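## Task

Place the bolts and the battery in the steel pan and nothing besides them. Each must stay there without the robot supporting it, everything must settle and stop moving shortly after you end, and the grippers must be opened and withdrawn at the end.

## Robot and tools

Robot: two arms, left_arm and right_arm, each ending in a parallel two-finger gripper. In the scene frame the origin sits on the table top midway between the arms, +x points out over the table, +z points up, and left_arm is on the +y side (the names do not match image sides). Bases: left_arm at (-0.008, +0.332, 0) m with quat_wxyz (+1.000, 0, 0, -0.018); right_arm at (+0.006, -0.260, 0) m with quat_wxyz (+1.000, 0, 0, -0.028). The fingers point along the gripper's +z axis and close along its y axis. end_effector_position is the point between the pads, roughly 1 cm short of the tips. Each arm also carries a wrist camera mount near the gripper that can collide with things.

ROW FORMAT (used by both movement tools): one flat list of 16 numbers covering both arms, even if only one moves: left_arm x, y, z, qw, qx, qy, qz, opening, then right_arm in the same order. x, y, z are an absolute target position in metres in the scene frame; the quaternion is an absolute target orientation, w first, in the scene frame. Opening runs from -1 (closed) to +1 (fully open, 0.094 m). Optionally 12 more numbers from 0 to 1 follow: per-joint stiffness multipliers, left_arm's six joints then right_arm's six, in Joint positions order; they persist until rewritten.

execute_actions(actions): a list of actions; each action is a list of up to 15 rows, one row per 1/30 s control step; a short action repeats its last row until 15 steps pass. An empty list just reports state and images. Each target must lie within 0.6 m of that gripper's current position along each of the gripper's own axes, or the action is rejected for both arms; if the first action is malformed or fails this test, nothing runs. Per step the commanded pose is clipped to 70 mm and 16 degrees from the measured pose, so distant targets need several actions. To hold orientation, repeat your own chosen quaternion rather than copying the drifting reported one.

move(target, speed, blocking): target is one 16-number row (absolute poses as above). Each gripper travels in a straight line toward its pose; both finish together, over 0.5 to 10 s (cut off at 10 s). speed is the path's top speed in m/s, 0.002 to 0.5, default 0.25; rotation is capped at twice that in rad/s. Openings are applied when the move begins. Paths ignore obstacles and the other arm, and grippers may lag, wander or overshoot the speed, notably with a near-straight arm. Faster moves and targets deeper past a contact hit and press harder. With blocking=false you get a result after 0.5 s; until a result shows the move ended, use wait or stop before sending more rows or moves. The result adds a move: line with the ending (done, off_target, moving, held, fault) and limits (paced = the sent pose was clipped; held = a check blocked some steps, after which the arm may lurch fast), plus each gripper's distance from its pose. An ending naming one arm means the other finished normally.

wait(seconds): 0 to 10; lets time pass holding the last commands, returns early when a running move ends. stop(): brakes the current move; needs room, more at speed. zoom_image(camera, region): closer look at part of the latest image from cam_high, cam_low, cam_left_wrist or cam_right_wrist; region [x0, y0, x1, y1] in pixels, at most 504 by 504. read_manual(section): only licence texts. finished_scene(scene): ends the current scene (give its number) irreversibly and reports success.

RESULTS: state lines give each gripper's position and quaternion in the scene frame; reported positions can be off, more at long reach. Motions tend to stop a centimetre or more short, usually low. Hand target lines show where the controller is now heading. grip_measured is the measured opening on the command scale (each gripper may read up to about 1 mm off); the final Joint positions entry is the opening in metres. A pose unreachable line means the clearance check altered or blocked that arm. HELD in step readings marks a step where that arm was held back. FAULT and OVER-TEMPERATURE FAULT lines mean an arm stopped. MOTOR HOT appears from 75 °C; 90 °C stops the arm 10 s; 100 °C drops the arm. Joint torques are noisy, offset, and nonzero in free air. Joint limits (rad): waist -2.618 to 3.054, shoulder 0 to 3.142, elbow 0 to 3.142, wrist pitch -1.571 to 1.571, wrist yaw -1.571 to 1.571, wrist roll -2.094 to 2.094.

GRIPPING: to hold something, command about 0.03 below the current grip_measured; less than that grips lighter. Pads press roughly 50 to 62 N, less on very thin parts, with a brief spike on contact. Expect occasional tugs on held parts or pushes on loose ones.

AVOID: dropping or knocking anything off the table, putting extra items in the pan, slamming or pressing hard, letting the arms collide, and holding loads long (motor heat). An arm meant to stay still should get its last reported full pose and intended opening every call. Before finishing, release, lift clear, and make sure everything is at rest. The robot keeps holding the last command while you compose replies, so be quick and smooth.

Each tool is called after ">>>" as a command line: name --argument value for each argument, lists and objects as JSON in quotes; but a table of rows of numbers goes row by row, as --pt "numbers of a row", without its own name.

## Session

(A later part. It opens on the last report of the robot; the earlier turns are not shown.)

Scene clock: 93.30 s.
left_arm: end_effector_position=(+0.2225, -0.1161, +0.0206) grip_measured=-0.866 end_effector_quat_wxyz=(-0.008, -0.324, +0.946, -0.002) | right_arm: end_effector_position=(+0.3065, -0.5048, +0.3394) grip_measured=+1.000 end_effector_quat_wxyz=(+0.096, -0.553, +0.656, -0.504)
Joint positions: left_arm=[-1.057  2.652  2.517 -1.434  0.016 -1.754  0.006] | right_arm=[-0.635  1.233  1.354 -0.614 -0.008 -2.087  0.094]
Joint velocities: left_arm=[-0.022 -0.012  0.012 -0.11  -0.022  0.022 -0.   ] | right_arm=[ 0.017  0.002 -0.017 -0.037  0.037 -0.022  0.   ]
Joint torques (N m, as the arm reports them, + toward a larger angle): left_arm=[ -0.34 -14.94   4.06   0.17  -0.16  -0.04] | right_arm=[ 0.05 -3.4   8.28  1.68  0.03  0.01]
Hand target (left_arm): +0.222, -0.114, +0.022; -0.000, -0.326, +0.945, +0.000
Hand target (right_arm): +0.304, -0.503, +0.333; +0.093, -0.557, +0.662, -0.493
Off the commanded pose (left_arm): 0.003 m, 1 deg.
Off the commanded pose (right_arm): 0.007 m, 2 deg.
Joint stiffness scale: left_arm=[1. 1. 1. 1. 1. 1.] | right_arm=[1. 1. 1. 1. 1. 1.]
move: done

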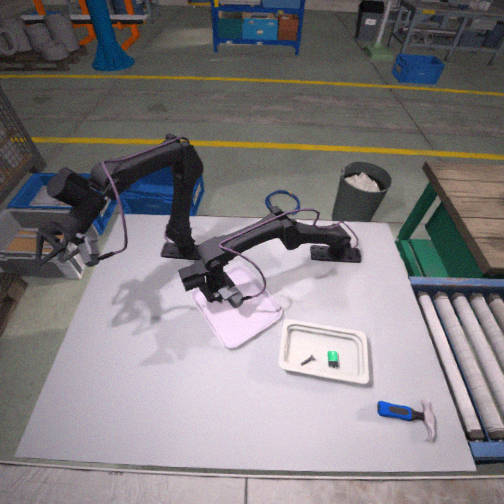

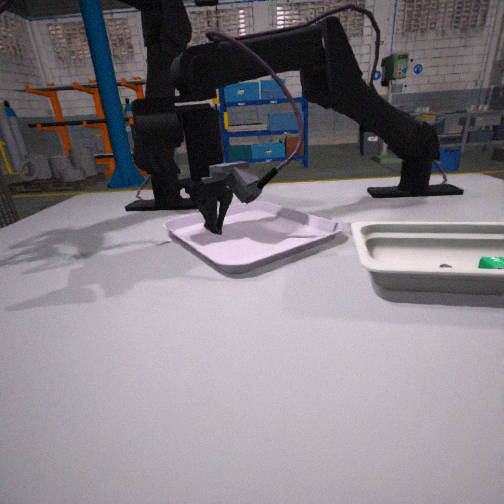

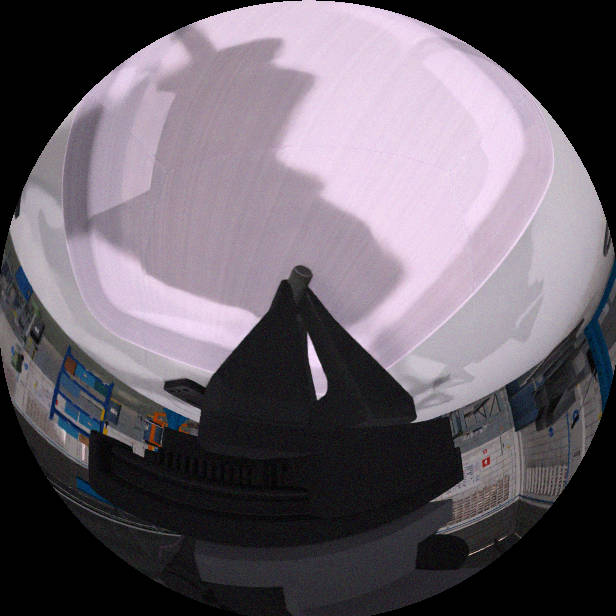

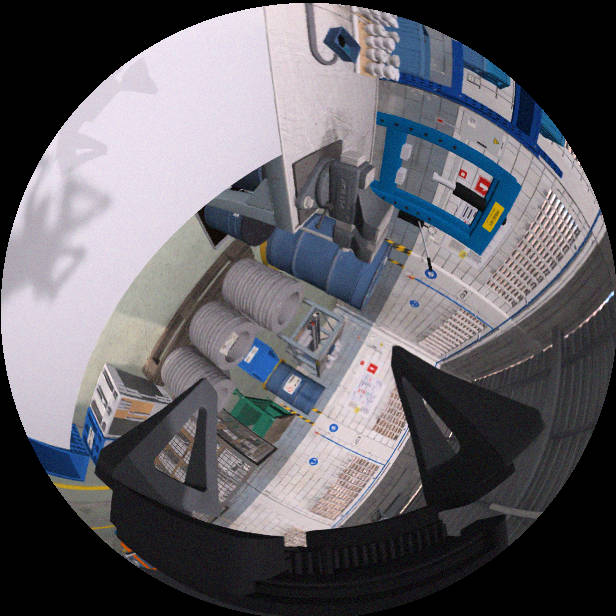

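>>> move --target '[0.24,-0.09,0.10,0,-0.326,0.946,0,-1, 0.3036,-0.5031,0.3334,0.093,-0.557,0.662,-0.493,1]' --speed 0.15

>>> move --target '[0.44,0.315,0.10,0,0,1,0,-1, 0.3036,-0.5031,0.3334,0.093,-0.557,0.662,-0.493,1]'

>>> move --target '[0.45,0.315,0.045,0,0,1,0,-1, 0.3036,-0.5031,0.3334,0.093,-0.557,0.662,-0.493,1]' --speed 0.15

>>> move --target '[0.45,0.315,0.045,0,0,1,0,-0.4, 0.3036,-0.5031,0.3334,0.093,-0.557,0.662,-0.493,1]'

>>> move --target '[0.40,0.30,0.14,0,0,1,0,-0.4, 0.3036,-0.5031,0.3334,0.093,-0.557,0.662,-0.493,1]'

Scene clock: 101.37 s.
left_arm: end_effector_position=(+0.2392, -0.0964, +0.0970) grip_measured=-0.866 end_effector_quat_wxyz=(+0.001, -0.328, +0.944, -0.038) | right_arm: end_effector_position=(+0.3064, -0.5047, +0.3392) grip_measured=+1.000 end_effector_quat_wxyz=(+0.096, -0.554, +0.656, -0.504)
Joint positions: left_arm=[-1.01   2.52   2.57  -1.546  0.013 -1.714  0.006] | right_arm=[-0.635  1.233  1.354 -0.615 -0.008 -2.087  0.094]
Joint velocities: left_arm=[-0.002 -0.002  0.002 -0.051 -0.007 -0.022 -0.001] | right_arm=[-0.007  0.017 -0.012 -0.081 -0.051 -0.022  0.   ]
Joint torques (N m, as the arm reports them, + toward a larger angle): left_arm=[  0.33 -13.86   5.18   0.12  -0.13   0.09] | right_arm=[ 0.05 -3.39  8.28  1.65  0.03  0.02]
Hand target (left_arm): +0.239, -0.089, +0.100; +0.006, -0.326, +0.945, -0.028
Hand target (right_arm): +0.304, -0.503, +0.333; +0.093, -0.557, +0.662, -0.493
Off the commanded pose (left_arm): 0.007 m, 4 deg.
Off the commanded pose (right_arm): 0.007 m, 2 deg.
Joint stiffness scale: left_arm=[1. 1. 1. 1. 1. 1.] | right_arm=[1. 1. 1. 1. 1. 1.]
joint sent to its limit (left arm) — the command would take joint 4 (wrist pitch) past its lower limit, so that joint was sent only as far as its limit.
move: off_target (left_arm)

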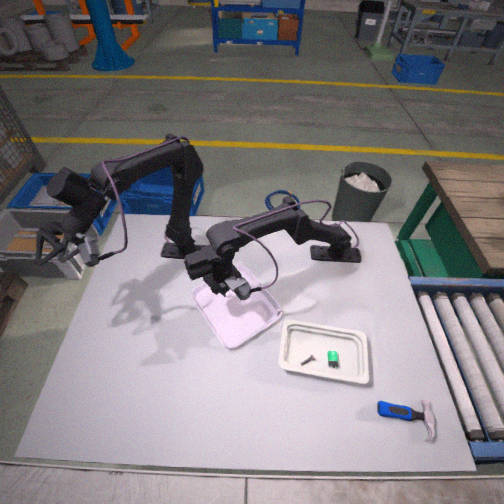

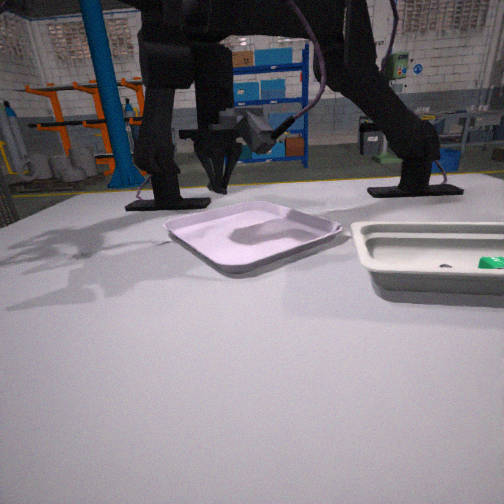

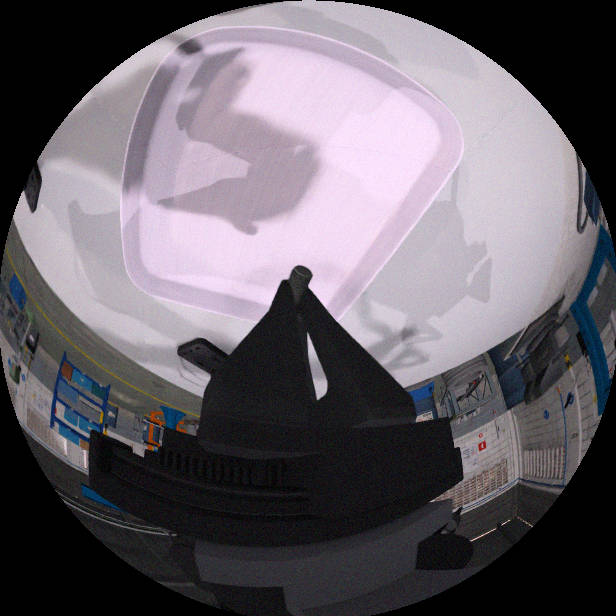

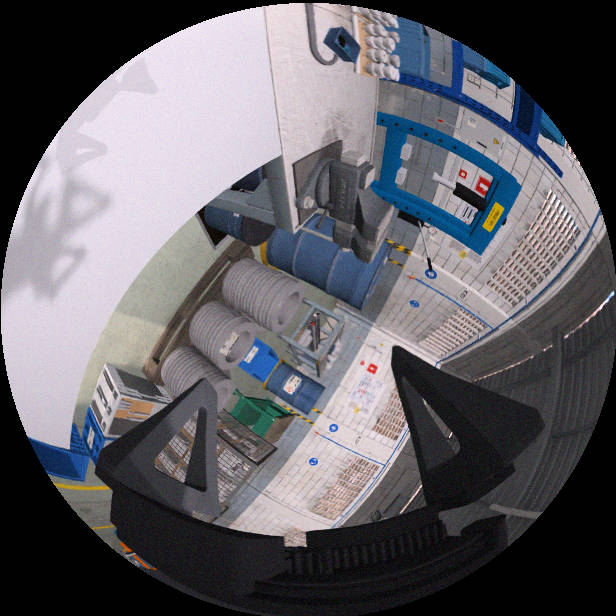

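Scene clock: 103.90 s.
left_arm: end_effector_position=(+0.4343, +0.3206, +0.0924) grip_measured=-0.865 end_effector_quat_wxyz=(-0.004, -0.007, +1.000, +0.004) | right_arm: end_effector_position=(+0.3064, -0.5047, +0.3392) grip_measured=+1.000 end_effector_quat_wxyz=(+0.096, -0.554, +0.656, -0.504)
Joint positions: left_arm=[ 0.004  2.288  2.139 -1.431 -0.008 -0.047  0.006] | right_arm=[-0.635  1.233  1.354 -0.615 -0.008 -2.087  0.094]
Joint velocities: left_arm=[-0.012 -0.007 -0.002 -0.007  0.007  0.051  0.   ] | right_arm=[ 0.002 -0.012 -0.012  0.037 -0.007  0.139  0.   ]
Joint torques (N m, as the arm reports them, + toward a larger angle): left_arm=[ -0.57 -11.55   7.63   0.03  -0.05   0.19] | right_arm=[ 0.05 -3.39  8.28  1.69  0.03  0.01]
Hand target (left_arm): +0.438, +0.318, +0.100; +0.005, -0.000, +1.000, +0.005
Hand target (right_arm): +0.304, -0.503, +0.333; +0.093, -0.557, +0.662, -0.493
Off the commanded pose (left_arm): 0.011 m, 1 deg.
Off the commanded pose (right_arm): 0.007 m, 2 deg.
Joint stiffness scale: left_arm=[1. 1. 1. 1. 1. 1.] | right_arm=[1. 1. 1. 1. 1. 1.]
move: off_target (left_arm)

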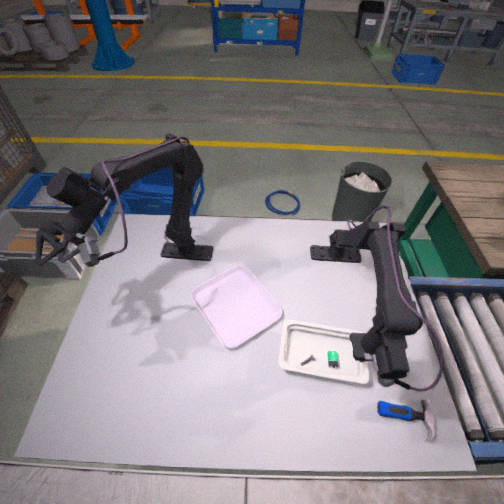

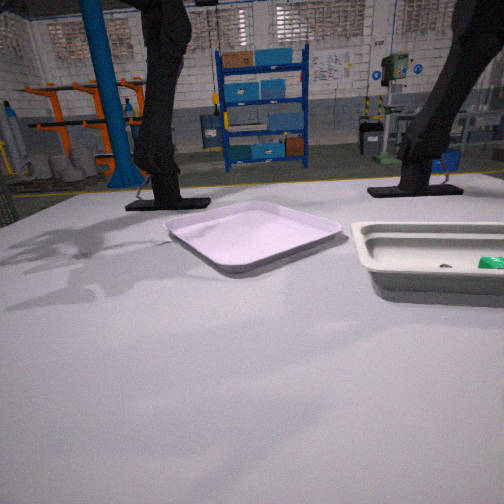

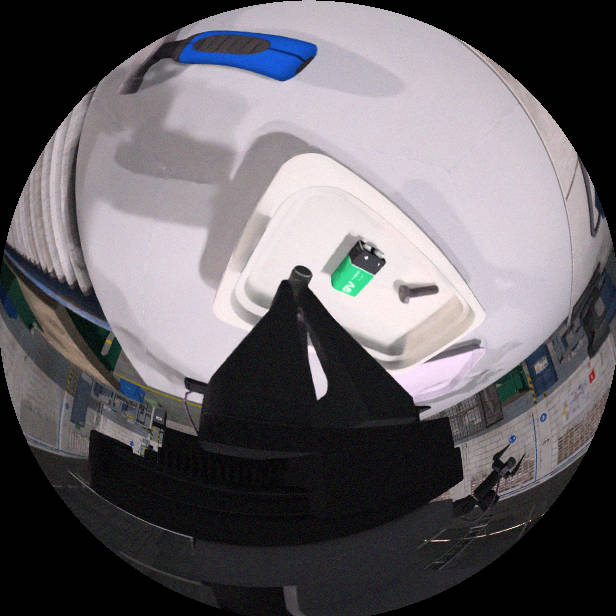

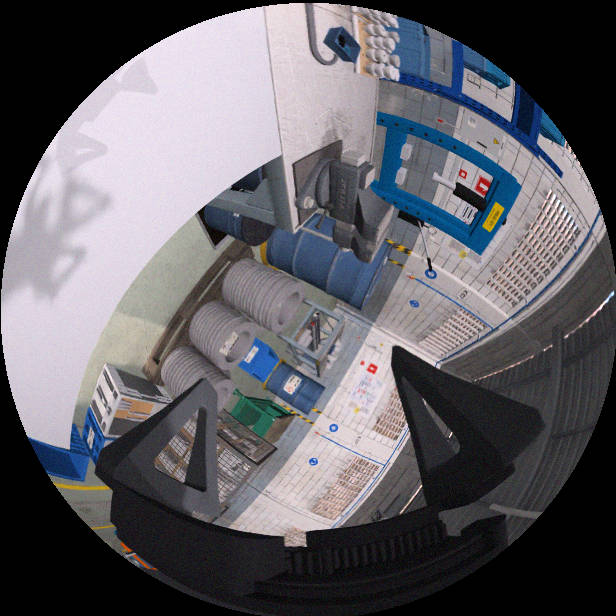

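Scene clock: 104.83 s.
left_arm: end_effector_position=(+0.4455, +0.3192, +0.0408) grip_measured=-0.865 end_effector_quat_wxyz=(-0.014, -0.007, +1.000, +0.002) | right_arm: end_effector_position=(+0.3064, -0.5047, +0.3393) grip_measured=+1.000 end_effector_quat_wxyz=(+0.096, -0.553, +0.656, -0.504)
Joint positions: left_arm=[ 0.004  2.369  2.075 -1.305 -0.002 -0.045  0.006] | right_arm=[-0.635  1.233  1.354 -0.614 -0.008 -2.087  0.094]
Joint velocities: left_arm=[-0.007 -0.032 -0.012 -0.022 -0.022 -0.066 -0.001] | right_arm=[-0.007 -0.012  0.002 -0.037 -0.007  0.007  0.   ]
Joint torques (N m, as the arm reports them, + toward a larger angle): left_arm=[ -0.59 -13.47   5.19   0.25   0.02   0.12] | right_arm=[ 0.05 -3.4   8.29  1.69  0.03  0.02]
Hand target (left_arm): +0.451, +0.315, +0.045; -0.000, +0.000, +1.000, +0.000
Hand target (right_arm): +0.304, -0.503, +0.333; +0.093, -0.557, +0.662, -0.493
Off the commanded pose (left_arm): 0.007 m, 2 deg.
Off the commanded pose (right_arm): 0.007 m, 2 deg.
Joint stiffness scale: left_arm=[1. 1. 1. 1. 1. 1.] | right_arm=[1. 1. 1. 1. 1. 1.]
move: done

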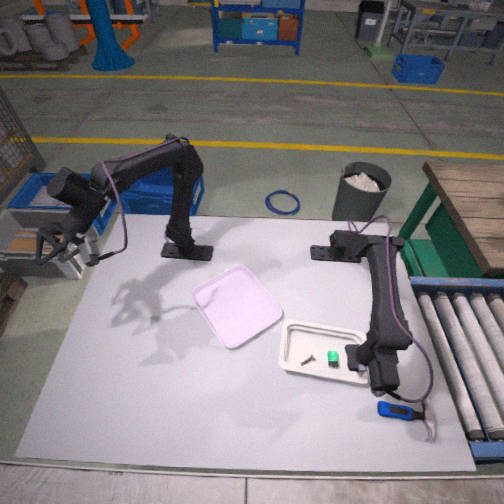

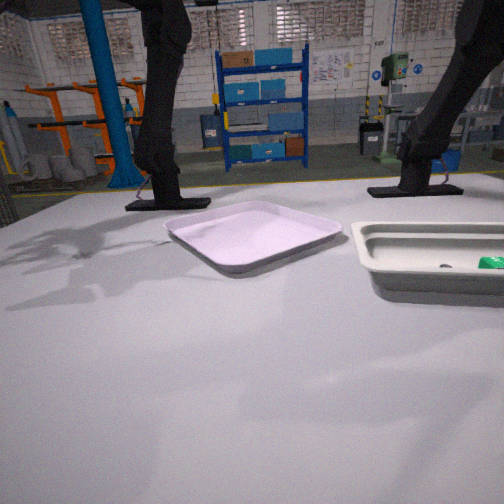

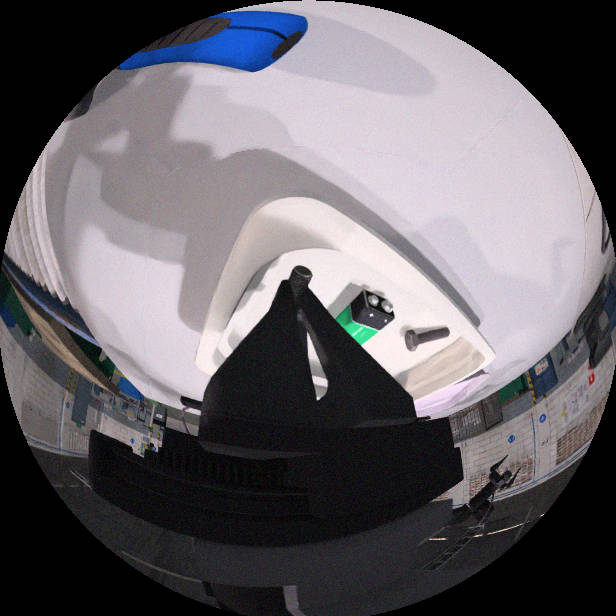

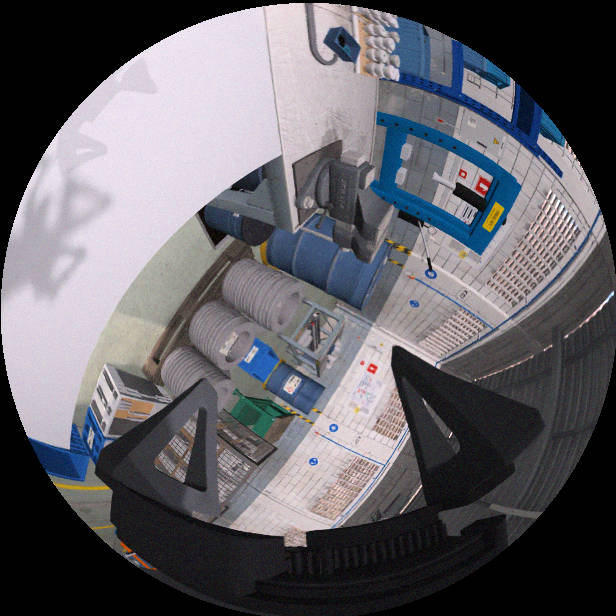

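Scene clock: 105.53 s.
left_arm: end_effector_position=(+0.4459, +0.3191, +0.0408) grip_measured=-0.403 end_effector_quat_wxyz=(-0.014, -0.007, +1.000, +0.002) | right_arm: end_effector_position=(+0.3064, -0.5047, +0.3393) grip_measured=+1.000 end_effector_quat_wxyz=(+0.096, -0.553, +0.656, -0.504)
Joint positions: left_arm=[ 0.004  2.369  2.075 -1.304 -0.002 -0.045  0.028] | right_arm=[-0.635  1.233  1.354 -0.614 -0.008 -2.087  0.094]
Joint velocities: left_arm=[-0.012  0.002  0.022 -0.037 -0.007  0.022 -0.001] | right_arm=[-0.012 -0.012  0.012  0.051 -0.037  0.007  0.   ]
Joint torques (N m, as the arm reports them, + toward a larger angle): left_arm=[ -0.6  -13.52   4.83   0.24   0.02   0.12] | right_arm=[ 0.05 -3.39  8.29  1.7   0.03  0.02]
Hand target (left_arm): +0.450, +0.315, +0.045; -0.000, +0.000, +1.000, -0.000
Hand target (right_arm): +0.304, -0.503, +0.333; +0.093, -0.557, +0.662, -0.493
Off the commanded pose (left_arm): 0.007 m, 2 deg.
Off the commanded pose (right_arm): 0.007 m, 2 deg.
Joint stiffness scale: left_arm=[1. 1. 1. 1. 1. 1.] | right_arm=[1. 1. 1. 1. 1. 1.]
move: done

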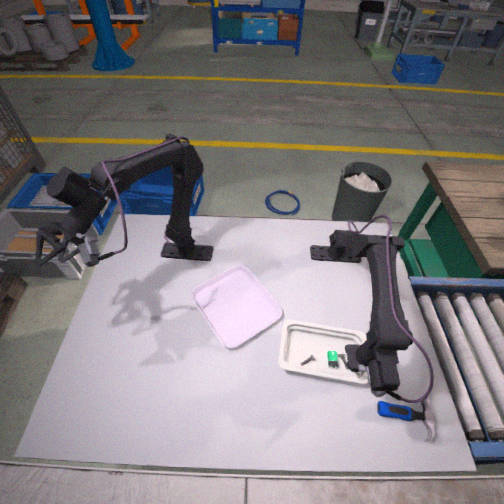

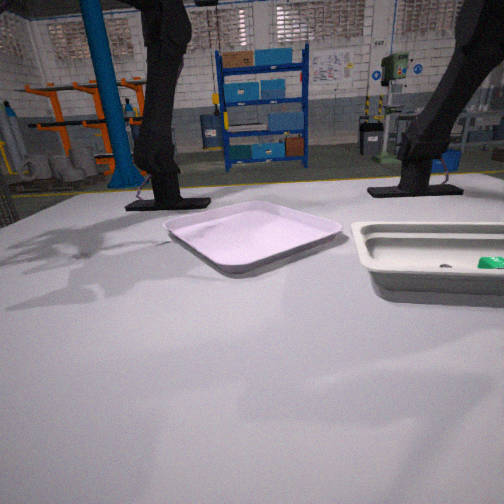

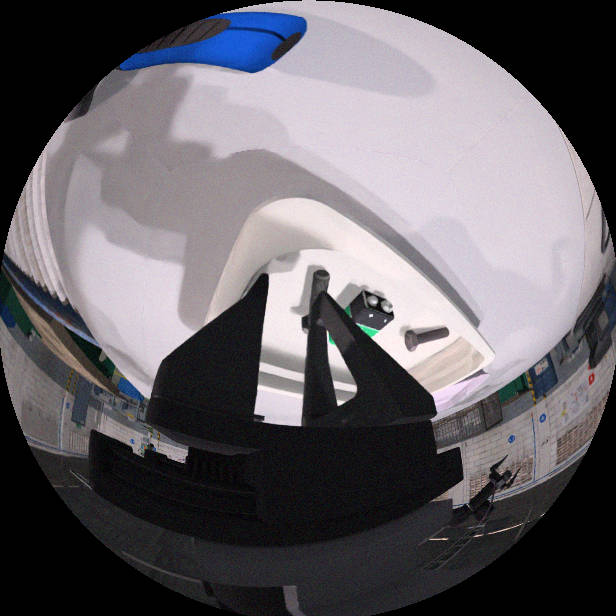

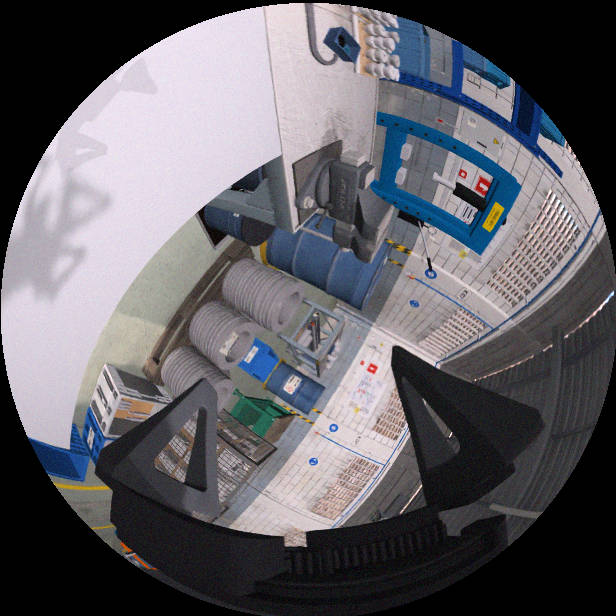

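Scene clock: 106.60 s.
left_arm: end_effector_position=(+0.3970, +0.3011, +0.1314) grip_measured=-0.403 end_effector_quat_wxyz=(-0.010, +0.002, +1.000, +0.001) | right_arm: end_effector_position=(+0.3064, -0.5047, +0.3393) grip_measured=+1.000 end_effector_quat_wxyz=(+0.096, -0.553, +0.656, -0.504)
Joint positions: left_arm=[-0.043  2.138  2.051 -1.504  0.    -0.075  0.028] | right_arm=[-0.635  1.233  1.354 -0.614 -0.008 -2.087  0.094]
Joint velocities: left_arm=[-0.007  0.027 -0.012  0.037 -0.066 -0.066 -0.   ] | right_arm=[ 0.012 -0.007 -0.007  0.007 -0.022 -0.051  0.   ]
Joint torques (N m, as the arm reports them, + toward a larger angle): left_arm=[ -0.03 -11.26   6.9    0.06   0.01  -0.04] | right_arm=[ 0.06 -3.39  8.28  1.69  0.03  0.01]
Hand target (left_arm): +0.399, +0.299, +0.140; +0.000, +0.000, +1.000, -0.001
Hand target (right_arm): +0.304, -0.503, +0.333; +0.093, -0.557, +0.662, -0.493
Off the commanded pose (left_arm): 0.009 m, 1 deg.
Off the commanded pose (right_arm): 0.007 m, 2 deg.
Joint stiffness scale: left_arm=[1. 1. 1. 1. 1. 1.] | right_arm=[1. 1. 1. 1. 1. 1.]
move: done

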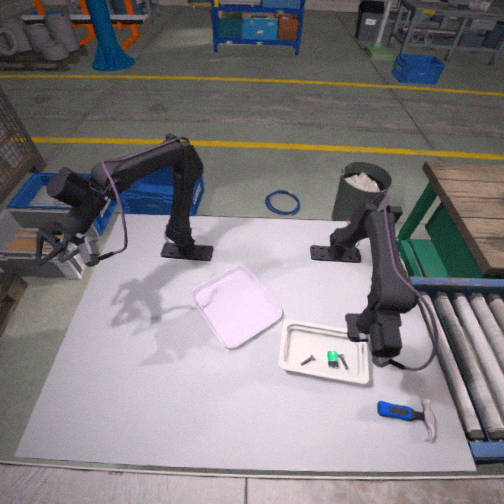

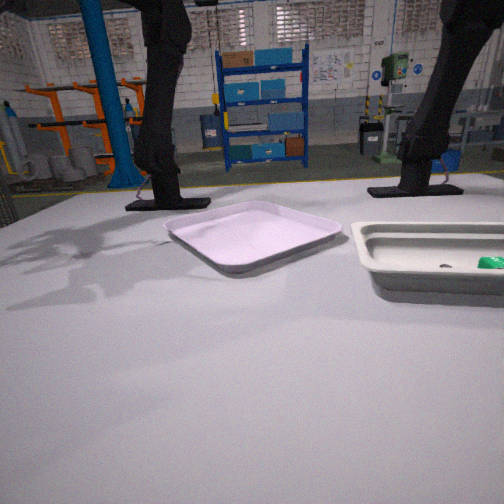

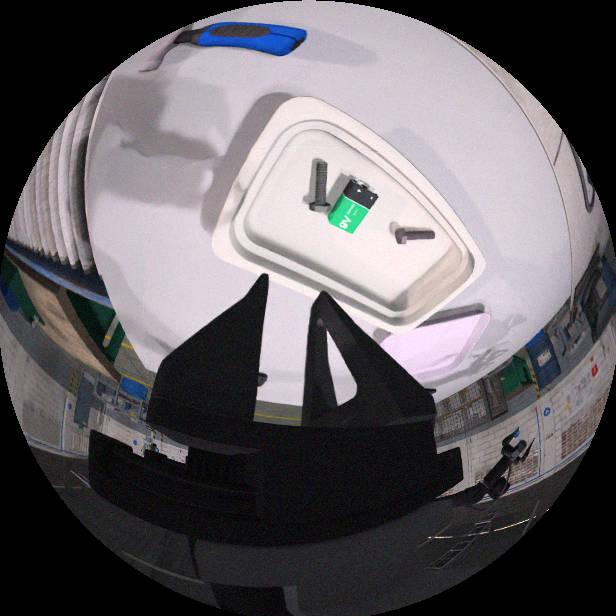

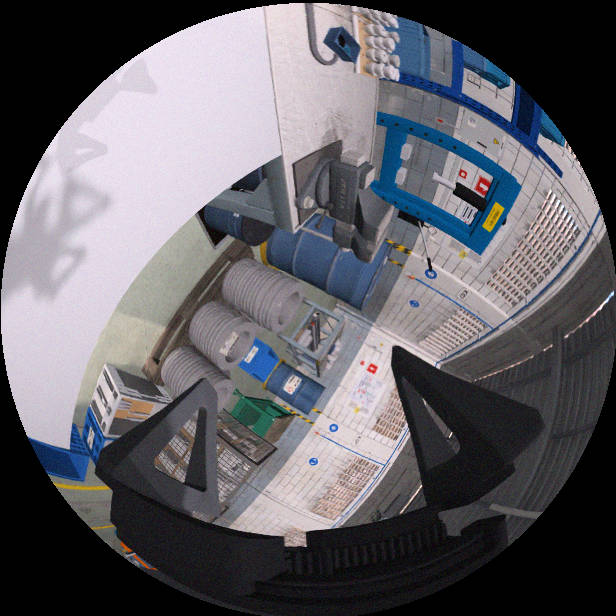

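>>> finished_scene --scene 2

The scene is finished: the task was done.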